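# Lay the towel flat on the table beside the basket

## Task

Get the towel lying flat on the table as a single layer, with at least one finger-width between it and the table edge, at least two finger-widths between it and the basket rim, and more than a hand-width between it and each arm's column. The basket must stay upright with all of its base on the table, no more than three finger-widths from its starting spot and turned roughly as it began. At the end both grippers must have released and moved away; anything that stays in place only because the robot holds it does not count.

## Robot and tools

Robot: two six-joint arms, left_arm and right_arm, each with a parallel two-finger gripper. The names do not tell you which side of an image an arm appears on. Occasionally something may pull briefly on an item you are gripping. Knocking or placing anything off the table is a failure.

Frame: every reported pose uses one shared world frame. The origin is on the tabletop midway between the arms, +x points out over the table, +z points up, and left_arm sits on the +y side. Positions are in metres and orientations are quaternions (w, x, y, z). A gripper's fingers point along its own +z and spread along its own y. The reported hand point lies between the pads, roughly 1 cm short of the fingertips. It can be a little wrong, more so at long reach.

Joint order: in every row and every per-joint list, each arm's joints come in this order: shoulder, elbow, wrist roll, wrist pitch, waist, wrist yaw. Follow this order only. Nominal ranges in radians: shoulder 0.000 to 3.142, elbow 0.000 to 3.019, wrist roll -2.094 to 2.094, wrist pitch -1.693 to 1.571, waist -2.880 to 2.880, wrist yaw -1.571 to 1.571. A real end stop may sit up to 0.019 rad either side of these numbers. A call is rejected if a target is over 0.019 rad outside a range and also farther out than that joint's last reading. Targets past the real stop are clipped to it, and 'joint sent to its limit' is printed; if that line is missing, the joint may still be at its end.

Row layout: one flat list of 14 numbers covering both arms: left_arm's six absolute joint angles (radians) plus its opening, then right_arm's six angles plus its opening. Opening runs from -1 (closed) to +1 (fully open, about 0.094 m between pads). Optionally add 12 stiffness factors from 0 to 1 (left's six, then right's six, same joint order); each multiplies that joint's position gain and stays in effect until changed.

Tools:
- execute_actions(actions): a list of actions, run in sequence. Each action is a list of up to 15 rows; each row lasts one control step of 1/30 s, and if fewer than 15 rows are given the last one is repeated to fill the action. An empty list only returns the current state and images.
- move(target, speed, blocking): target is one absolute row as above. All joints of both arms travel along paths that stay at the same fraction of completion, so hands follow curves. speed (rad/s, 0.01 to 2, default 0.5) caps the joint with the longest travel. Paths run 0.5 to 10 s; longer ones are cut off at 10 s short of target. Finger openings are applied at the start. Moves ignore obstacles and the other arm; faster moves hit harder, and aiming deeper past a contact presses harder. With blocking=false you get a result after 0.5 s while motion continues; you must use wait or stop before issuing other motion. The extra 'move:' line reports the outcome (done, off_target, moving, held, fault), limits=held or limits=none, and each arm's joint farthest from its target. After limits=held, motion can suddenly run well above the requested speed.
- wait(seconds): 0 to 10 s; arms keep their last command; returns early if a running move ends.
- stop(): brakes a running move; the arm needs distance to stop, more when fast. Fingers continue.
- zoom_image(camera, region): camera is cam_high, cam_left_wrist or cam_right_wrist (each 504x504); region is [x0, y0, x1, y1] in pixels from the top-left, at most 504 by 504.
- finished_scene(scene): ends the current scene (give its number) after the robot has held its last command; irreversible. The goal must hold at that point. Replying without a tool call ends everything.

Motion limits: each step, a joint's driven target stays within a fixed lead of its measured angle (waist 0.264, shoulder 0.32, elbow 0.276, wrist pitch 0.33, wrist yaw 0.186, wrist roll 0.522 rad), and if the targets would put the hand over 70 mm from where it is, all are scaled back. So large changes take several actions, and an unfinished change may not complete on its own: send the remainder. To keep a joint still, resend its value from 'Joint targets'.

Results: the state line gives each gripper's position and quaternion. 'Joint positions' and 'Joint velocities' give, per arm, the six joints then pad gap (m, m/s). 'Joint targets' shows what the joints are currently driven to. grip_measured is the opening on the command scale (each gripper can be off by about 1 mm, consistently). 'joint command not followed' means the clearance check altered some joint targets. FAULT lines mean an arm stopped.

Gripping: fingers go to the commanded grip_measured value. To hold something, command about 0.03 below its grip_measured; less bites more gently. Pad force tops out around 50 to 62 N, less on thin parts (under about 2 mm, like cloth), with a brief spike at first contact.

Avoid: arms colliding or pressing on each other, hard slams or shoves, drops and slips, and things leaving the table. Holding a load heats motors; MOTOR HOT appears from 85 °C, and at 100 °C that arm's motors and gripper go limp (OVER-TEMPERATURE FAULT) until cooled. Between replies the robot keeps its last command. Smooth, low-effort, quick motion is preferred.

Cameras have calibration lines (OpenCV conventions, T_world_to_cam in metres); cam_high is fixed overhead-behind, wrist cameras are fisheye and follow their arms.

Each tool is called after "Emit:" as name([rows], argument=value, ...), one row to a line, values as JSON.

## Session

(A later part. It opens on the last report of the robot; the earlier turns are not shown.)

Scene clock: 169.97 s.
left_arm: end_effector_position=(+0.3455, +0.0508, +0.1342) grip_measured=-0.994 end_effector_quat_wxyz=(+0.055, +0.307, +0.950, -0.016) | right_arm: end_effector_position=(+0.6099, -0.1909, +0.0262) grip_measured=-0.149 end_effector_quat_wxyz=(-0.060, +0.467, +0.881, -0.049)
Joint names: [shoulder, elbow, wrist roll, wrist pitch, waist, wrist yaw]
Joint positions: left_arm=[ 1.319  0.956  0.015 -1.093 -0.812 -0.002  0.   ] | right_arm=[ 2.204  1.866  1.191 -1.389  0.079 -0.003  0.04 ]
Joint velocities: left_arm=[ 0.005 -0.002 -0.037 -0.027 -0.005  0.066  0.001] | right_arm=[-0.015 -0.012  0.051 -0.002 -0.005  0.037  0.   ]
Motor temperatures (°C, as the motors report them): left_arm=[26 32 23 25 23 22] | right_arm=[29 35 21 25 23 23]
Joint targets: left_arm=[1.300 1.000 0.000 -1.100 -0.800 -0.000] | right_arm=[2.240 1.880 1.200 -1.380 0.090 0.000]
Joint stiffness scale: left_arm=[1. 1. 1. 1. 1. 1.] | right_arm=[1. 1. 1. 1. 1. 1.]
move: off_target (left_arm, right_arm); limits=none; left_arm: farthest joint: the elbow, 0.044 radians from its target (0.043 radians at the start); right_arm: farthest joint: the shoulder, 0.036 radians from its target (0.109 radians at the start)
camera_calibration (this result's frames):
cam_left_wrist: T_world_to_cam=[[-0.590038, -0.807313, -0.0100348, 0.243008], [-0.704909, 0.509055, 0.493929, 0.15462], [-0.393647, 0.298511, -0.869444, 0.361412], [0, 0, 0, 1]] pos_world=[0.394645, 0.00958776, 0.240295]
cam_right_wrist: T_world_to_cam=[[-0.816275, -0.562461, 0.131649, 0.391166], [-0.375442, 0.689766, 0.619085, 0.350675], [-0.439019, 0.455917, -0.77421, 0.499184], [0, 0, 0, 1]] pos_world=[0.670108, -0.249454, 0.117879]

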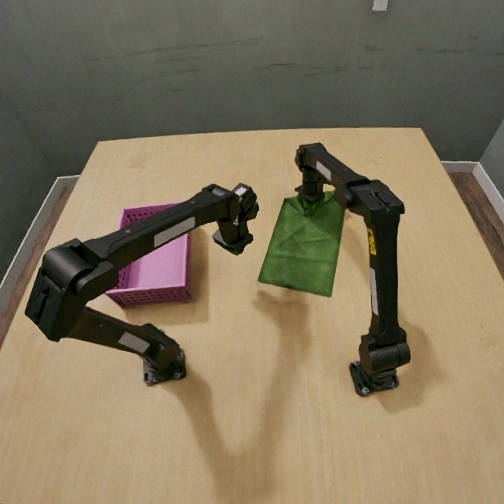

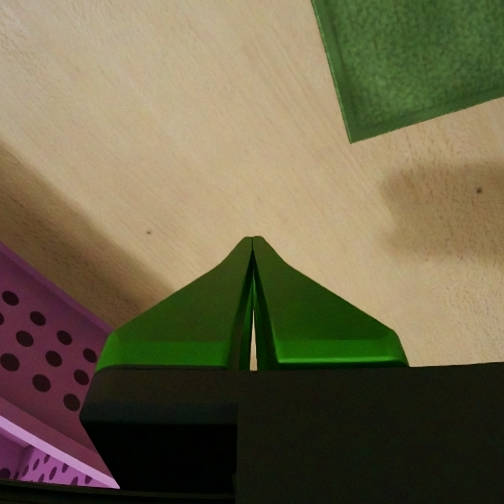

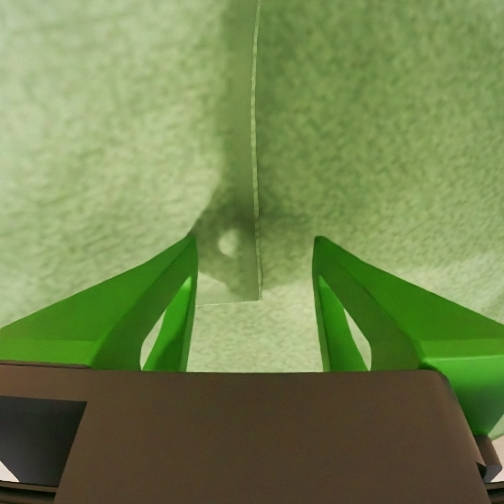

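Emit:
move(target=[1.3,1.0,0,-1.1,-0.8,0,-1,2.25,1.88,1.2,-1.38,0.09,0,-1])

Emit:
move(target=[1.3,1.0,0,-1.1,-0.8,0,-1,2.17,2.02,1.2,-1.45,0.1,0,-1], speed=0.2)

Scene clock: 172.83 s.
left_arm: end_effector_position=(+0.3449, +0.0513, +0.1335) grip_measured=-0.994 end_effector_quat_wxyz=(+0.054, +0.307, +0.950, -0.015) | right_arm: end_effector_position=(+0.6089, -0.1911, +0.0235) grip_measured=-0.978 end_effector_quat_wxyz=(-0.062, +0.467, +0.881, -0.051)
Joint names: [shoulder, elbow, wrist roll, wrist pitch, waist, wrist yaw]
Joint positions: left_arm=[ 1.319  0.954  0.015 -1.093 -0.812 -0.002  0.   ] | right_arm=[ 2.207  1.864  1.191 -1.389  0.079 -0.003  0.001]
Joint velocities: left_arm=[-0.015  0.007 -0.007  0.007  0.005 -0.066 -0.   ] | right_arm=[-0.005 -0.007 -0.081 -0.017 -0.005  0.037 -0.   ]
Motor temperatures (°C, as the motors report them): left_arm=[26 32 23 25 23 22] | right_arm=[29 35 21 25 23 23]
Joint targets: left_arm=[1.300 1.000 -0.000 -1.100 -0.800 0.000] | right_arm=[2.250 1.880 1.200 -1.380 0.090 -0.000]
Joint stiffness scale: left_arm=[1. 1. 1. 1. 1. 1.] | right_arm=[1. 1. 1. 1. 1. 1.]
move: off_target (left_arm, right_arm); limits=none; left_arm: farthest joint: the elbow, 0.046 radians from its target (0.044 radians at the start); right_arm: farthest joint: the shoulder, 0.043 radians from its target (0.046 radians at the start)
camera_calibration (this result's frames):
cam_left_wrist: T_world_to_cam=[[-0.590054, -0.807302, -0.00999578, 0.242985], [-0.704136, 0.508514, 0.495586, 0.153891], [-0.395005, 0.299461, -0.868501, 0.360709], [0, 0, 0, 1]] pos_world=[0.394217, 0.00988787, 0.239439]
cam_right_wrist: T_world_to_cam=[[-0.815576, -0.562308, 0.13655, 0.390025], [-0.37221, 0.690476, 0.620244, 0.350237], [-0.443053, 0.455031, -0.772432, 0.499005], [0, 0, 0, 1]] pos_world=[0.669542, -0.249579, 0.114957]

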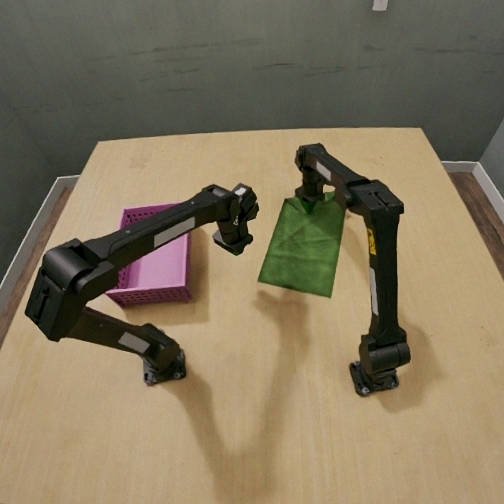

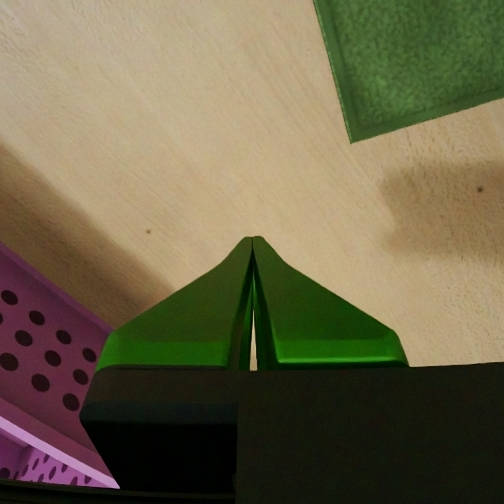

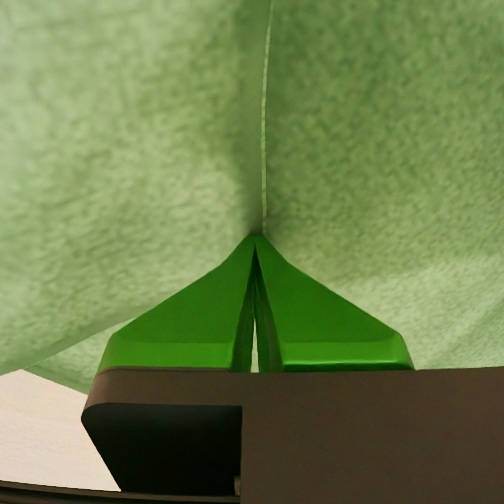

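Scene clock: 174.07 s.
left_arm: end_effector_position=(+0.3444, +0.0516, +0.1329) grip_measured=-0.994 end_effector_quat_wxyz=(+0.053, +0.307, +0.950, -0.015) | right_arm: end_effector_position=(+0.6347, -0.1819, +0.0706) grip_measured=-0.978 end_effector_quat_wxyz=(-0.035, +0.465, +0.884, -0.028)
Joint names: [shoulder, elbow, wrist roll, wrist pitch, waist, wrist yaw]
Joint positions: left_arm=[ 1.319  0.953  0.015 -1.093 -0.812 -0.002  0.   ] | right_arm=[ 2.194  1.975  1.191 -1.441  0.084 -0.003  0.001]
Joint velocities: left_arm=[-0.015  0.017 -0.066 -0.002 -0.015 -0.022  0.   ] | right_arm=[-0.015  0.012  0.007  0.007 -0.005 -0.139 -0.001]
Motor temperatures (°C, as the motors report them): left_arm=[26 32 23 25 23 22] | right_arm=[30 35 21 25 23 23]
Joint targets: left_arm=[1.300 1.000 -0.000 -1.100 -0.800 0.000] | right_arm=[2.170 2.020 1.200 -1.450 0.100 0.000]
Joint stiffness scale: left_arm=[1. 1. 1. 1. 1. 1.] | right_arm=[1. 1. 1. 1. 1. 1.]
move: off_target (left_arm, right_arm); limits=none; left_arm: farthest joint: the elbow, 0.047 radians from its target (0.046 radians at the start); right_arm: farthest joint: the elbow, 0.045 radians from its target (0.156 radians at the start)
camera_calibration (this result's frames):
cam_left_wrist: T_world_to_cam=[[-0.590066, -0.807293, -0.0099645, 0.242967], [-0.703516, 0.50808, 0.496911, 0.15331], [-0.39609, 0.300221, -0.867744, 0.360146], [0, 0, 0, 1]] pos_world=[0.393873, 0.0101286, 0.238755]
cam_right_wrist: T_world_to_cam=[[-0.819832, -0.568294, 0.0701196, 0.416125], [-0.418934, 0.678779, 0.60312, 0.352995], [-0.390345, 0.465082, -0.794562, 0.512566], [0, 0, 0, 1]] pos_world=[0.689112, -0.24151, 0.165189]

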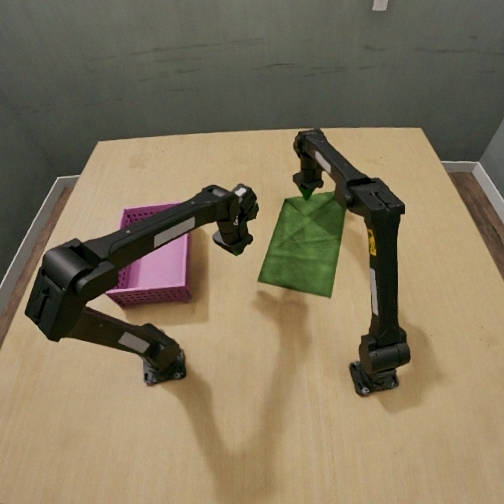

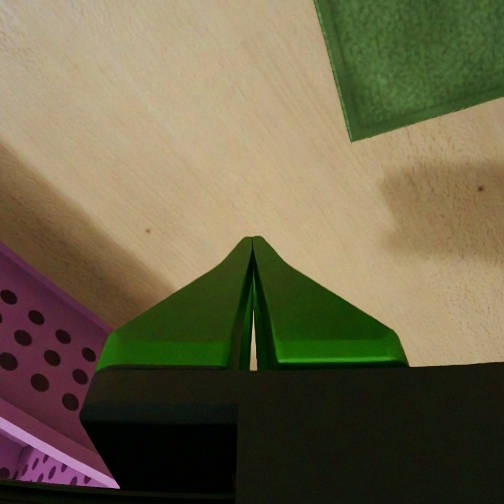

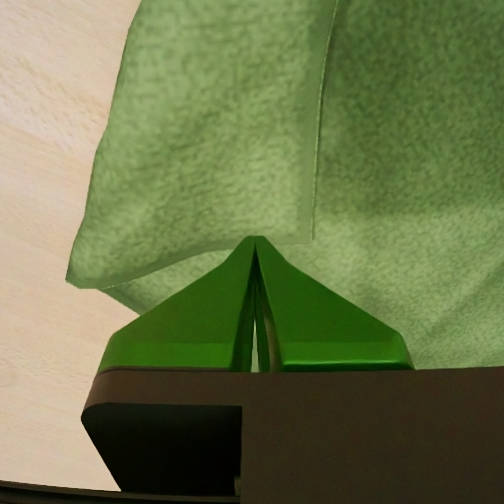

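Emit:
move(target=[1.3,1.0,0,-1.1,-0.8,0,-1,2.14,1.88,1.2,-1.47,0.07,0,-0.15])

Emit:
move(target=[1.3,1.0,0,-1.1,-0.8,0,-1,2.26,1.88,1.2,-1.42,0.07,0,-0.15], speed=0.2)

Emit:
move(target=[1.3,1.0,0,-1.1,-0.8,0,-1,2.26,1.88,1.2,-1.42,0.07,0,-1])

Emit:
move(target=[1.3,1.0,0,-1.1,-0.8,0,-1,2.17,2.0,1.2,-1.48,0.09,0,-1], speed=0.2)

Scene clock: 179.13 s.
left_arm: end_effector_position=(+0.3438, +0.0520, +0.1321) grip_measured=-0.994 end_effector_quat_wxyz=(+0.053, +0.307, +0.950, -0.015) | right_arm: end_effector_position=(+0.5979, -0.1902, +0.0546) grip_measured=-0.152 end_effector_quat_wxyz=(-0.070, +0.464, +0.881, -0.058)
Joint names: [shoulder, elbow, wrist roll, wrist pitch, waist, wrist yaw]
Joint positions: left_arm=[ 1.319  0.951  0.015 -1.093 -0.812 -0.002  0.   ] | right_arm=[ 2.166  1.874  1.191 -1.462  0.084 -0.003  0.04 ]
Joint velocities: left_arm=[-0.015 -0.007 -0.037 -0.012 -0.024 -0.022 -0.   ] | right_arm=[-0.005  0.002  0.051 -0.007 -0.015  0.007  0.   ]
Motor temperatures (°C, as the motors report them): left_arm=[26 32 23 25 23 22] | right_arm=[30 36 21 25 23 23]
Joint targets: left_arm=[1.300 1.000 0.000 -1.100 -0.800 -0.000] | right_arm=[2.140 1.880 1.200 -1.470 0.070 0.000]
Joint stiffness scale: left_arm=[1. 1. 1. 1. 1. 1.] | right_arm=[1. 1. 1. 1. 1. 1.]
move: off_target (left_arm, right_arm); limits=none; left_arm: farthest joint: the elbow, 0.049 radians from its target (0.047 radians at the start); right_arm: farthest joint: the shoulder, 0.026 radians from its target (0.054 radians at the start)
camera_calibration (this result's frames):
cam_left_wrist: T_world_to_cam=[[-0.590082, -0.807282, -0.00992537, 0.242944], [-0.702738, 0.507536, 0.498565, 0.152583], [-0.397445, 0.301169, -0.866795, 0.359442], [0, 0, 0, 1]] pos_world=[0.393442, 0.0104304, 0.237901]
cam_right_wrist: T_world_to_cam=[[-0.809395, -0.565942, 0.15681, 0.371929], [-0.362454, 0.691506, 0.624857, 0.32039], [-0.462068, 0.448919, -0.76483, 0.527499], [0, 0, 0, 1]] pos_world=[0.660904, -0.247866, 0.144927]

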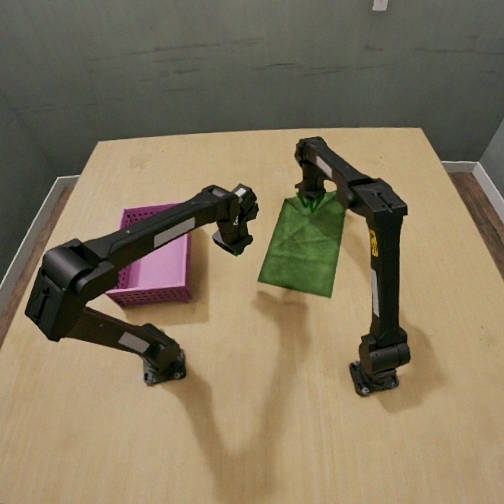

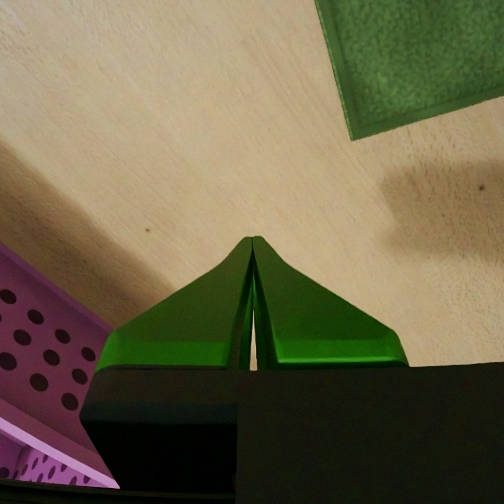

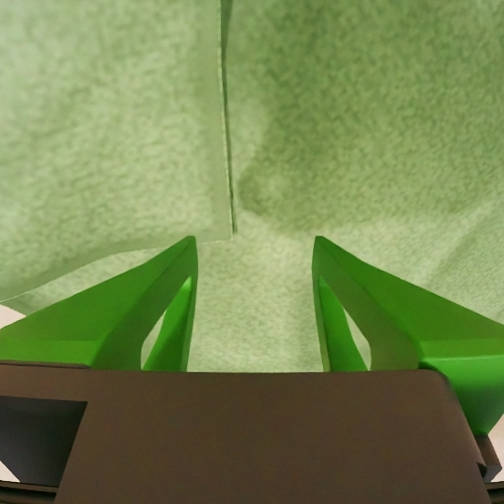

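Scene clock: 179.93 s.
left_arm: end_effector_position=(+0.3437, +0.0521, +0.1320) grip_measured=-0.994 end_effector_quat_wxyz=(+0.052, +0.307, +0.950, -0.015) | right_arm: end_effector_position=(+0.6028, -0.1889, +0.0260) grip_measured=-0.152 end_effector_quat_wxyz=(-0.075, +0.464, +0.881, -0.062)
Joint names: [shoulder, elbow, wrist roll, wrist pitch, waist, wrist yaw]
Joint positions: left_arm=[ 1.319  0.95   0.015 -1.093 -0.812 -0.002  0.   ] | right_arm=[ 2.214  1.879  1.191 -1.431  0.084 -0.004  0.04 ]
Joint velocities: left_arm=[-0.005 -0.002  0.007  0.007 -0.005 -0.037 -0.001] | right_arm=[ 0.005 -0.002  0.022 -0.007 -0.015  0.007  0.001]
Motor temperatures (°C, as the motors report them): left_arm=[26 32 23 25 23 22] | right_arm=[30 36 21 25 23 23]
Joint targets: left_arm=[1.300 1.000 0.000 -1.100 -0.800 0.000] | right_arm=[2.260 1.880 1.200 -1.420 0.070 -0.000]
Joint stiffness scale: left_arm=[1. 1. 1. 1. 1. 1.] | right_arm=[1. 1. 1. 1. 1. 1.]
move: off_target (left_arm, right_arm); limits=none; left_arm: farthest joint: the elbow, 0.050 radians from its target (0.049 radians at the start); right_arm: farthest joint: the shoulder, 0.046 radians from its target (0.094 radians at the start)
camera_calibration (this result's frames):
cam_left_wrist: T_world_to_cam=[[-0.590085, -0.80728, -0.00991754, 0.24294], [-0.702582, 0.507427, 0.498896, 0.152438], [-0.397716, 0.301359, -0.866605, 0.359301], [0, 0, 0, 1]] pos_world=[0.393355, 0.0104909, 0.23773]
cam_right_wrist: T_world_to_cam=[[-0.807517, -0.565509, 0.167675, 0.37966], [-0.354793, 0.692781, 0.627835, 0.334686], [-0.471209, 0.447498, -0.760071, 0.512446], [0, 0, 0, 1]] pos_world=[0.666795, -0.246481, 0.115708]

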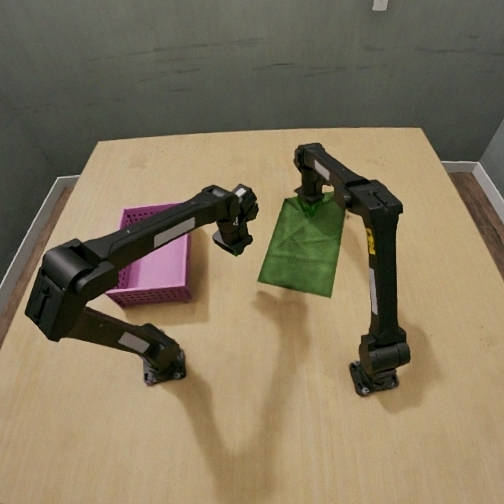

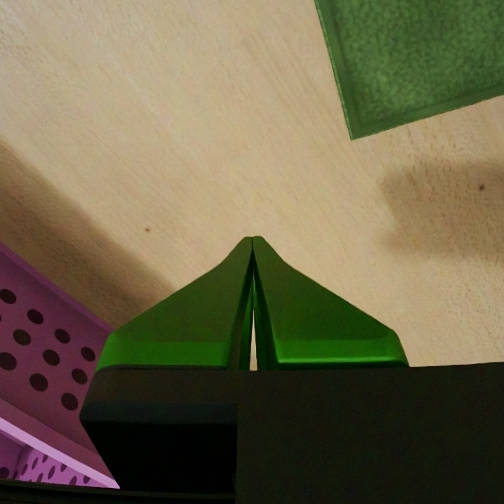

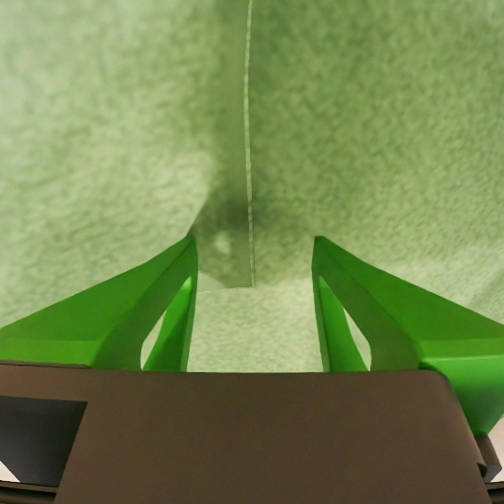

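Scene clock: 180.63 s.
left_arm: end_effector_position=(+0.3431, +0.0525, +0.1313) grip_measured=-0.994 end_effector_quat_wxyz=(+0.051, +0.307, +0.950, -0.015) | right_arm: end_effector_position=(+0.6014, -0.1892, +0.0237) grip_measured=-0.978 end_effector_quat_wxyz=(-0.077, +0.464, +0.880, -0.064)
Joint names: [shoulder, elbow, wrist roll, wrist pitch, waist, wrist yaw]
Joint positions: left_arm=[ 1.319  0.948  0.015 -1.093 -0.812 -0.002  0.   ] | right_arm=[ 2.216  1.876  1.191 -1.431  0.084 -0.004  0.001]
Joint velocities: left_arm=[-0.005 -0.017  0.051 -0.002 -0.005  0.066  0.001] | right_arm=[-0.015  0.002 -0.037  0.017  0.005 -0.051  0.001]
Motor temperatures (°C, as the motors report them): left_arm=[26 32 23 25 23 22] | right_arm=[30 36 21 25 23 23]
Joint targets: left_arm=[1.300 1.000 -0.000 -1.100 -0.800 -0.000] | right_arm=[2.260 1.880 1.200 -1.420 0.070 0.000]
Joint stiffness scale: left_arm=[1. 1. 1. 1. 1. 1.] | right_arm=[1. 1. 1. 1. 1. 1.]
move: off_target (left_arm, right_arm); limits=none; left_arm: farthest joint: the elbow, 0.052 radians from its target (0.050 radians at the start); right_arm: farthest joint: the shoulder, 0.044 radians from its target (0.046 radians at the start)
camera_calibration (this result's frames):
cam_left_wrist: T_world_to_cam=[[-0.590101, -0.807269, -0.00987836, 0.242917], [-0.701801, 0.50688, 0.500548, 0.151714], [-0.39907, 0.302306, -0.865653, 0.358594], [0, 0, 0, 1]] pos_world=[0.392922, 0.0107938, 0.236878]
cam_right_wrist: T_world_to_cam=[[-0.806631, -0.565309, 0.172544, 0.378193], [-0.351519, 0.693519, 0.628861, 0.334018], [-0.475164, 0.446606, -0.758131, 0.512361], [0, 0, 0, 1]] pos_world=[0.665932, -0.246675, 0.11313]

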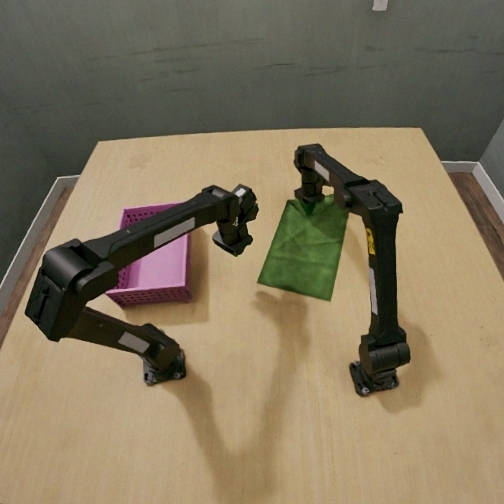

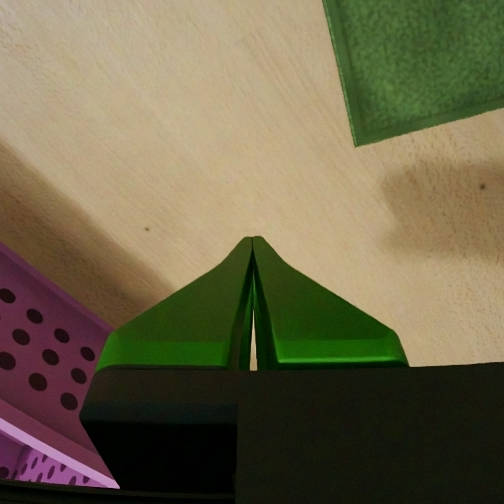

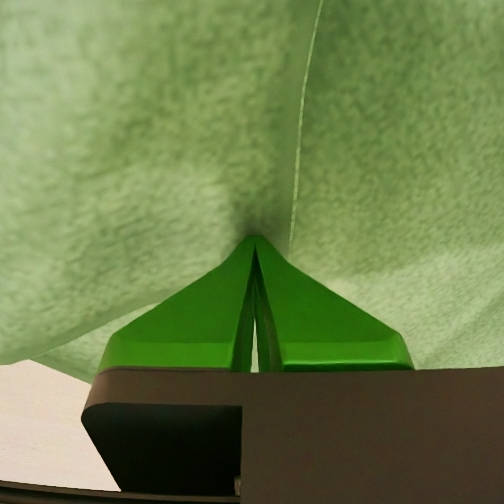

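Scene clock: 181.73 s.
left_arm: end_effector_position=(+0.3427, +0.0528, +0.1308) grip_measured=-0.994 end_effector_quat_wxyz=(+0.051, +0.307, +0.950, -0.014) | right_arm: end_effector_position=(+0.6221, -0.1846, +0.0680) grip_measured=-0.978 end_effector_quat_wxyz=(-0.051, +0.465, +0.883, -0.041)
Joint names: [shoulder, elbow, wrist roll, wrist pitch, waist, wrist yaw]
Joint positions: left_arm=[ 1.319  0.947  0.015 -1.093 -0.812 -0.002  0.   ] | right_arm=[ 2.19   1.958  1.191 -1.471  0.084 -0.004  0.001]
Joint velocities: left_arm=[-0.005 -0.002 -0.007  0.002 -0.005 -0.022 -0.   ] | right_arm=[-0.005 -0.002 -0.066  0.007 -0.005  0.007 -0.   ]
Motor temperatures (°C, as the motors report them): left_arm=[26 32 23 25 23 22] | right_arm=[30 36 21 25 23 23]
Joint targets: left_arm=[1.300 1.000 0.000 -1.100 -0.800 0.000] | right_arm=[2.170 2.000 1.200 -1.480 0.090 -0.000]
Joint stiffness scale: left_arm=[1. 1. 1. 1. 1. 1.] | right_arm=[1. 1. 1. 1. 1. 1.]
move: off_target (left_arm, right_arm); limits=none; left_arm: farthest joint: the elbow, 0.053 radians from its target (0.052 radians at the start); right_arm: farthest joint: the elbow, 0.042 radians from its target (0.124 radians at the start)
camera_calibration (this result's frames):
cam_left_wrist: T_world_to_cam=[[-0.59011, -0.807263, -0.00985484, 0.242904], [-0.701331, 0.506551, 0.501538, 0.15128], [-0.399881, 0.302874, -0.86508, 0.35817], [0, 0, 0, 1]] pos_world=[0.392662, 0.010976, 0.236367]
cam_right_wrist: T_world_to_cam=[[-0.816085, -0.56744, 0.10962, 0.399664], [-0.393173, 0.684132, 0.614311, 0.335366], [-0.42358, 0.458231, -0.781412, 0.525352], [0, 0, 0, 1]] pos_world=[0.680546, -0.243382, 0.160686]

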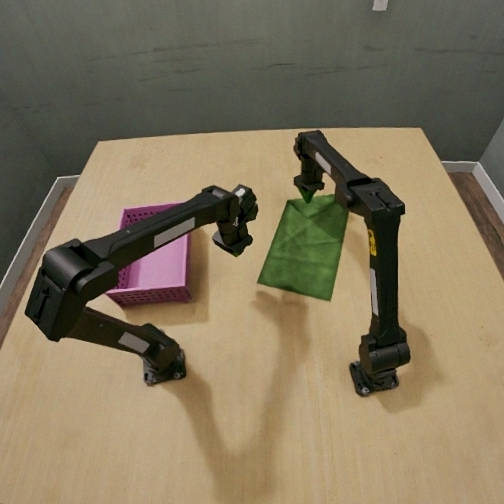

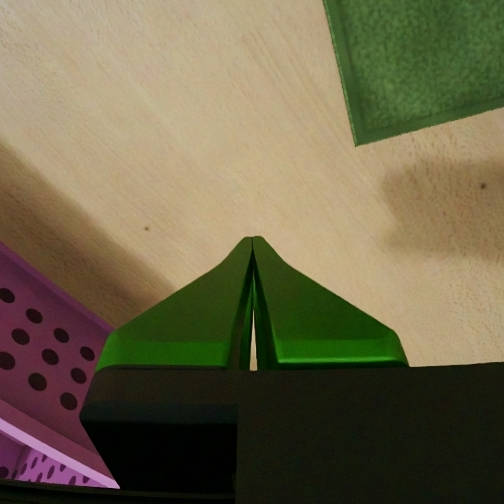

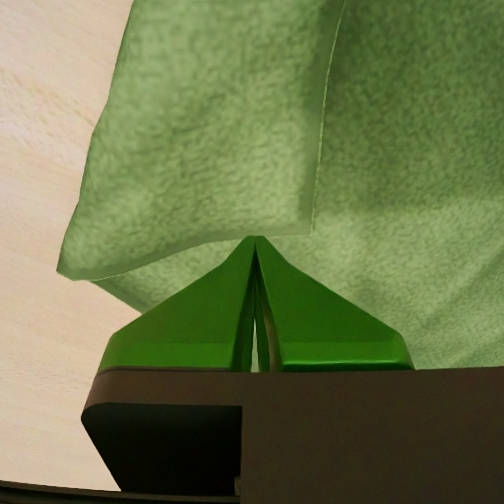

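Emit:
move(target=[1.3,1.0,0,-1.1,-0.8,0,-1,2.18,1.93,1.2,-1.6,0.06,0,-0.15])

Emit:
move(target=[1.3,1.0,0,-1.1,-0.8,0,-1,2.31,1.93,1.2,-1.54,0.06,0,-0.15], speed=0.2)

Emit:
move(target=[1.3,1.0,0,-1.1,-0.8,0,-1,2.31,1.93,1.2,-1.54,0.06,0,-1])

Emit:
move(target=[1.3,1.0,0,-1.1,-0.8,0,-1,2.2,2.03,1.2,-1.55,0.09,0,-1], speed=0.2)

Scene clock: 188.30 s.
left_arm: end_effector_position=(+0.3432, +0.0524, +0.1314) grip_measured=-0.994 end_effector_quat_wxyz=(+0.052, +0.307, +0.950, -0.015) | right_arm: end_effector_position=(+0.5856, -0.1989, +0.0643) grip_measured=-0.152 end_effector_quat_wxyz=(-0.108, +0.466, +0.874, -0.089)
Joint names: [shoulder, elbow, wrist roll, wrist pitch, waist, wrist yaw]
Joint positions: left_arm=[ 1.319  0.949  0.015 -1.093 -0.812 -0.002  0.   ] | right_arm=[ 2.19   1.927  1.191 -1.59   0.074 -0.004  0.04 ]
Joint velocities: left_arm=[-0.015 -0.017  0.007 -0.007 -0.005 -0.037  0.001] | right_arm=[ 0.005 -0.007 -0.022  0.002 -0.015 -0.007  0.   ]
Motor temperatures (°C, as the motors report them): left_arm=[26 33 23 25 23 22] | right_arm=[31 37 21 25 23 23]
Joint targets: left_arm=[1.300 1.000 -0.000 -1.100 -0.800 -0.000] | right_arm=[2.180 1.930 1.200 -1.600 0.060 0.000]
Joint stiffness scale: left_arm=[1. 1. 1. 1. 1. 1.] | right_arm=[1. 1. 1. 1. 1. 1.]
move: off_target (left_arm); limits=none; left_arm: farthest joint: the elbow, 0.051 radians from its target (0.053 radians at the start); right_arm: farthest joint: the waist, 0.014 radians from its target (0.024 radians at the start)
camera_calibration (this result's frames):
cam_left_wrist: T_world_to_cam=[[-0.590098, -0.807271, -0.0098862, 0.242922], [-0.701957, 0.506989, 0.500217, 0.151858], [-0.398799, 0.302117, -0.865843, 0.358736], [0, 0, 0, 1]] pos_world=[0.393009, 0.0107331, 0.237048]
cam_right_wrist: T_world_to_cam=[[-0.795659, -0.553726, 0.245589, 0.344129], [-0.294347, 0.707778, 0.642192, 0.278115], [-0.529421, 0.438677, -0.726138, 0.568039], [0, 0, 0, 1]] pos_world=[0.656404, -0.255476, 0.149357]

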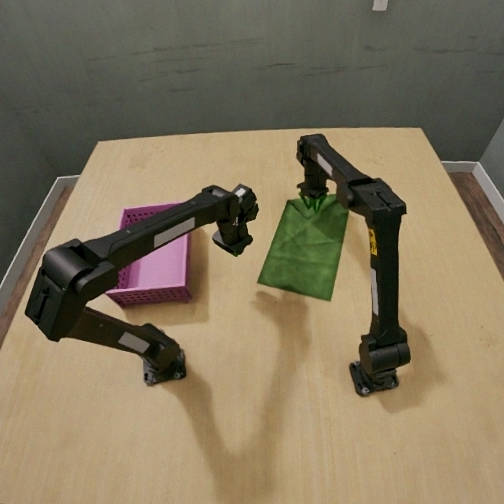

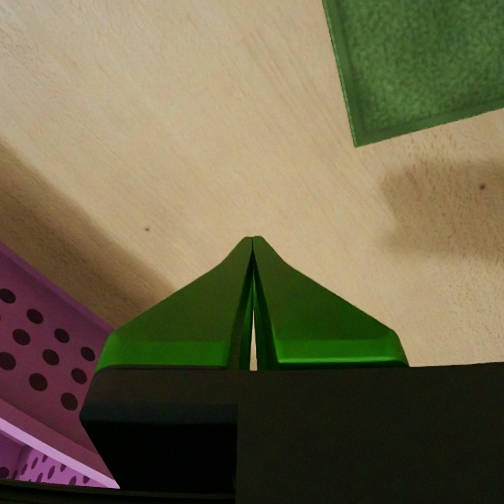

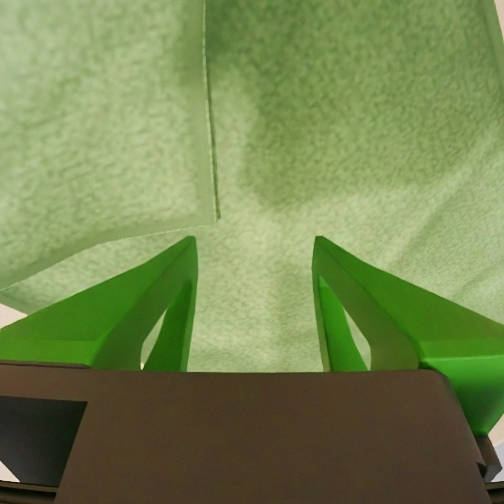

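Scene clock: 189.17 s.
left_arm: end_effector_position=(+0.3430, +0.0526, +0.1311) grip_measured=-0.994 end_effector_quat_wxyz=(+0.051, +0.307, +0.950, -0.015) | right_arm: end_effector_position=(+0.5887, -0.1982, +0.0276) grip_measured=-0.152 end_effector_quat_wxyz=(-0.119, +0.465, +0.872, -0.098)
Joint names: [shoulder, elbow, wrist roll, wrist pitch, waist, wrist yaw]
Joint positions: left_arm=[ 1.319  0.948  0.015 -1.093 -0.812 -0.002  0.   ] | right_arm=[ 2.251  1.931  1.191 -1.559  0.074 -0.004  0.04 ]
Joint velocities: left_arm=[-0.005 -0.007  0.022  0.012 -0.015  0.037  0.   ] | right_arm=[ 0.005 -0.012 -0.081  0.022 -0.005 -0.022  0.001]
Motor temperatures (°C, as the motors report them): left_arm=[26 33 23 25 23 22] | right_arm=[31 37 21 25 23 23]
Joint targets: left_arm=[1.300 1.000 -0.000 -1.100 -0.800 -0.000] | right_arm=[2.310 1.930 1.200 -1.540 0.060 0.000]
Joint stiffness scale: left_arm=[1. 1. 1. 1. 1. 1.] | right_arm=[1. 1. 1. 1. 1. 1.]
move: off_target (left_arm, right_arm); limits=none; left_arm: farthest joint: the elbow, 0.052 radians from its target (0.051 radians at the start); right_arm: farthest joint: the shoulder, 0.059 radians from its target (0.120 radians at the start)
camera_calibration (this result's frames):
cam_left_wrist: T_world_to_cam=[[-0.590104, -0.807267, -0.00987052, 0.242913], [-0.701645, 0.50677, 0.500878, 0.151569], [-0.39934, 0.302495, -0.865462, 0.358453], [0, 0, 0, 1]] pos_world=[0.392836, 0.0108545, 0.236707]
cam_right_wrist: T_world_to_cam=[[-0.788836, -0.552259, 0.269717, 0.351654], [-0.277294, 0.711444, 0.645721, 0.292702], [-0.548494, 0.434577, -0.714351, 0.552894], [0, 0, 0, 1]] pos_world=[0.66182, -0.254312, 0.111109]

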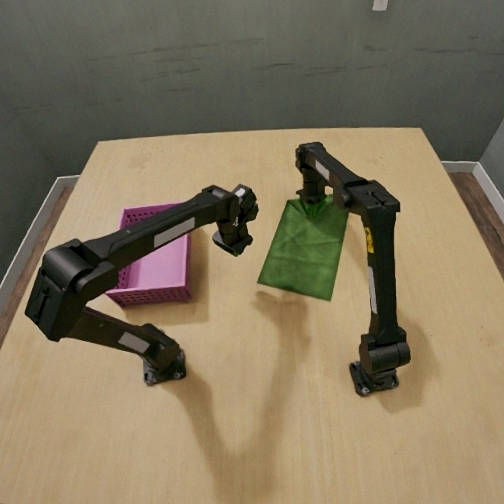

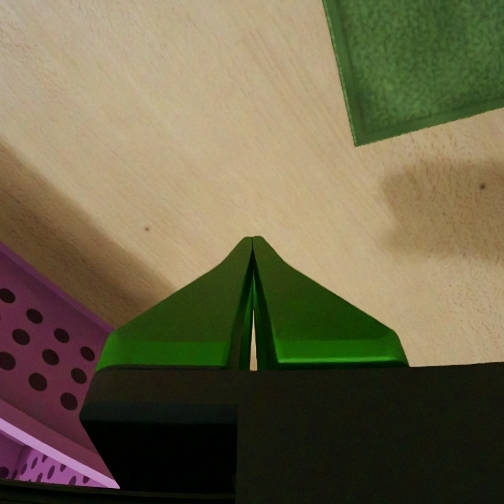

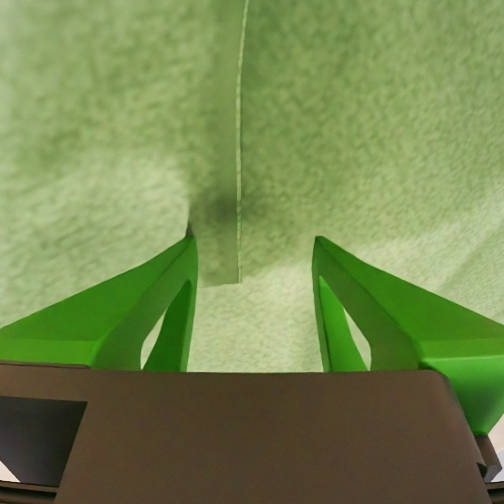

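Scene clock: 189.87 s.
left_arm: end_effector_position=(+0.3425, +0.0529, +0.1305) grip_measured=-0.994 end_effector_quat_wxyz=(+0.051, +0.307, +0.950, -0.014) | right_arm: end_effector_position=(+0.5874, -0.1985, +0.0194) grip_measured=-0.979 end_effector_quat_wxyz=(-0.122, +0.464, +0.871, -0.101)
Joint names: [shoulder, elbow, wrist roll, wrist pitch, waist, wrist yaw]
Joint positions: left_arm=[ 1.319  0.946  0.015 -1.093 -0.812 -0.002  0.   ] | right_arm=[ 2.263  1.927  1.191 -1.554  0.074 -0.004  0.001]
Joint velocities: left_arm=[-0.024  0.012 -0.007 -0.002  0.005 -0.022  0.   ] | right_arm=[-0.005  0.017 -0.007 -0.007  0.005 -0.066  0.001]
Motor temperatures (°C, as the motors report them): left_arm=[26 33 23 25 23 22] | right_arm=[31 37 21 25 23 23]
Joint targets: left_arm=[1.300 1.000 0.000 -1.100 -0.800 0.000] | right_arm=[2.310 1.930 1.200 -1.540 0.060 -0.000]
Joint stiffness scale: left_arm=[1. 1. 1. 1. 1. 1.] | right_arm=[1. 1. 1. 1. 1. 1.]
move: off_target (left_arm, right_arm); limits=none; left_arm: farthest joint: the elbow, 0.054 radians from its target (0.052 radians at the start); right_arm: farthest joint: the shoulder, 0.047 radians from its target (0.059 radians at the start)
camera_calibration (this result's frames):
cam_left_wrist: T_world_to_cam=[[-0.590116, -0.807259, -0.00983915, 0.242895], [-0.701018, 0.506332, 0.502198, 0.15099], [-0.400422, 0.303252, -0.864697, 0.357886], [0, 0, 0, 1]] pos_world=[0.392488, 0.0110976, 0.236026]
cam_right_wrist: T_world_to_cam=[[-0.786074, -0.551666, 0.278841, 0.351001], [-0.270785, 0.712843, 0.646939, 0.294261], [-0.555664, 0.433036, -0.70973, 0.550264], [0, 0, 0, 1]] pos_world=[0.661356, -0.254411, 0.102296]

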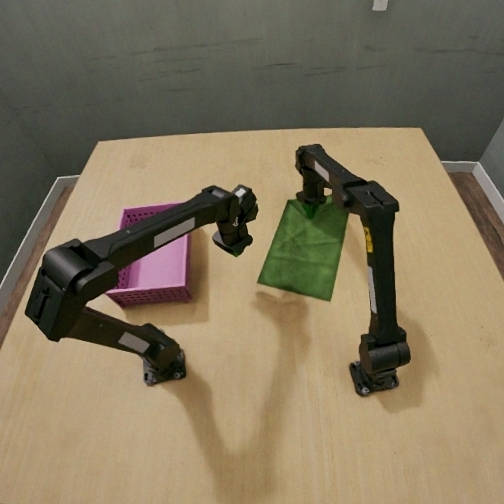

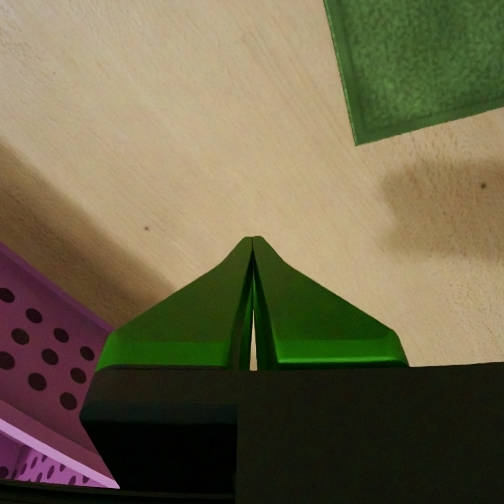

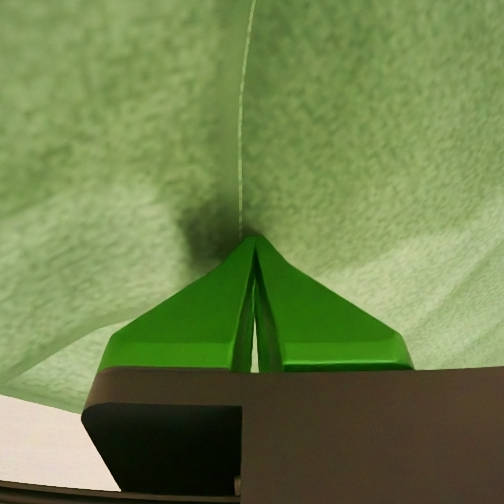

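Scene clock: 190.90 s.
left_arm: end_effector_position=(+0.3433, +0.0523, +0.1316) grip_measured=-0.994 end_effector_quat_wxyz=(+0.052, +0.307, +0.950, -0.015) | right_arm: end_effector_position=(+0.6129, -0.1930, +0.0666) grip_measured=-0.979 end_effector_quat_wxyz=(-0.080, +0.468, +0.878, -0.066)
Joint names: [shoulder, elbow, wrist roll, wrist pitch, waist, wrist yaw]
Joint positions: left_arm=[ 1.319  0.949  0.015 -1.093 -0.812 -0.002  0.   ] | right_arm=[ 2.216  1.991  1.191 -1.554  0.074 -0.004  0.001]
Joint velocities: left_arm=[ 0.005  0.002 -0.007 -0.007 -0.005 -0.051  0.001] | right_arm=[-0.005 -0.007 -0.066  0.017 -0.015 -0.081 -0.   ]
Motor temperatures (°C, as the motors report them): left_arm=[26 33 23 25 23 22] | right_arm=[31 37 21 25 23 23]
Joint targets: left_arm=[1.300 1.000 -0.000 -1.100 -0.800 0.000] | right_arm=[2.200 2.030 1.200 -1.550 0.090 0.000]
Joint stiffness scale: left_arm=[1. 1. 1. 1. 1. 1.] | right_arm=[1. 1. 1. 1. 1. 1.]
move: off_target (left_arm, right_arm); limits=none; left_arm: farthest joint: the elbow, 0.051 radians from its target (0.054 radians at the start); right_arm: farthest joint: the elbow, 0.039 radians from its target (0.103 radians at the start)
camera_calibration (this result's frames):
cam_left_wrist: T_world_to_cam=[[-0.590094, -0.807274, -0.00989404, 0.242926], [-0.702114, 0.507099, 0.499887, 0.152003], [-0.398528, 0.301927, -0.866034, 0.358877], [0, 0, 0, 1]] pos_world=[0.393096, 0.0106725, 0.237219]
cam_right_wrist: T_world_to_cam=[[-0.810952, -0.557013, 0.179144, 0.38168], [-0.340162, 0.69793, 0.630225, 0.307447], [-0.476073, 0.450144, -0.755463, 0.553113], [0, 0, 0, 1]] pos_world=[0.677429, -0.250956, 0.15572]

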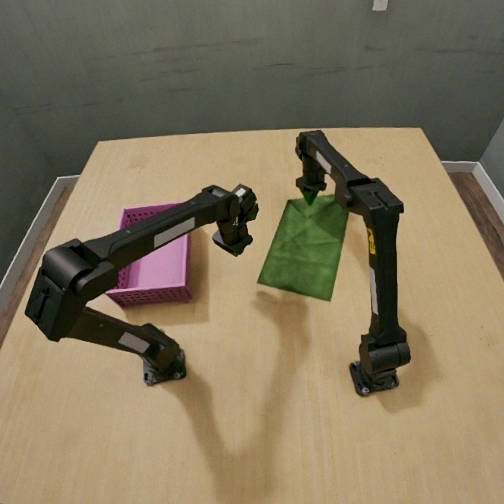

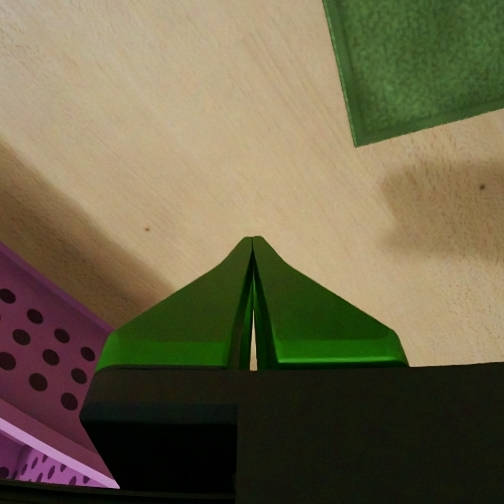

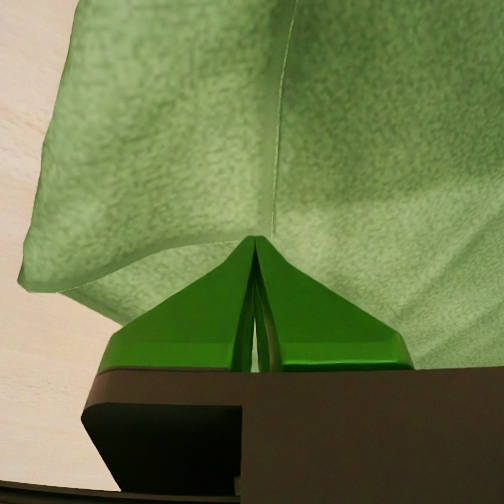

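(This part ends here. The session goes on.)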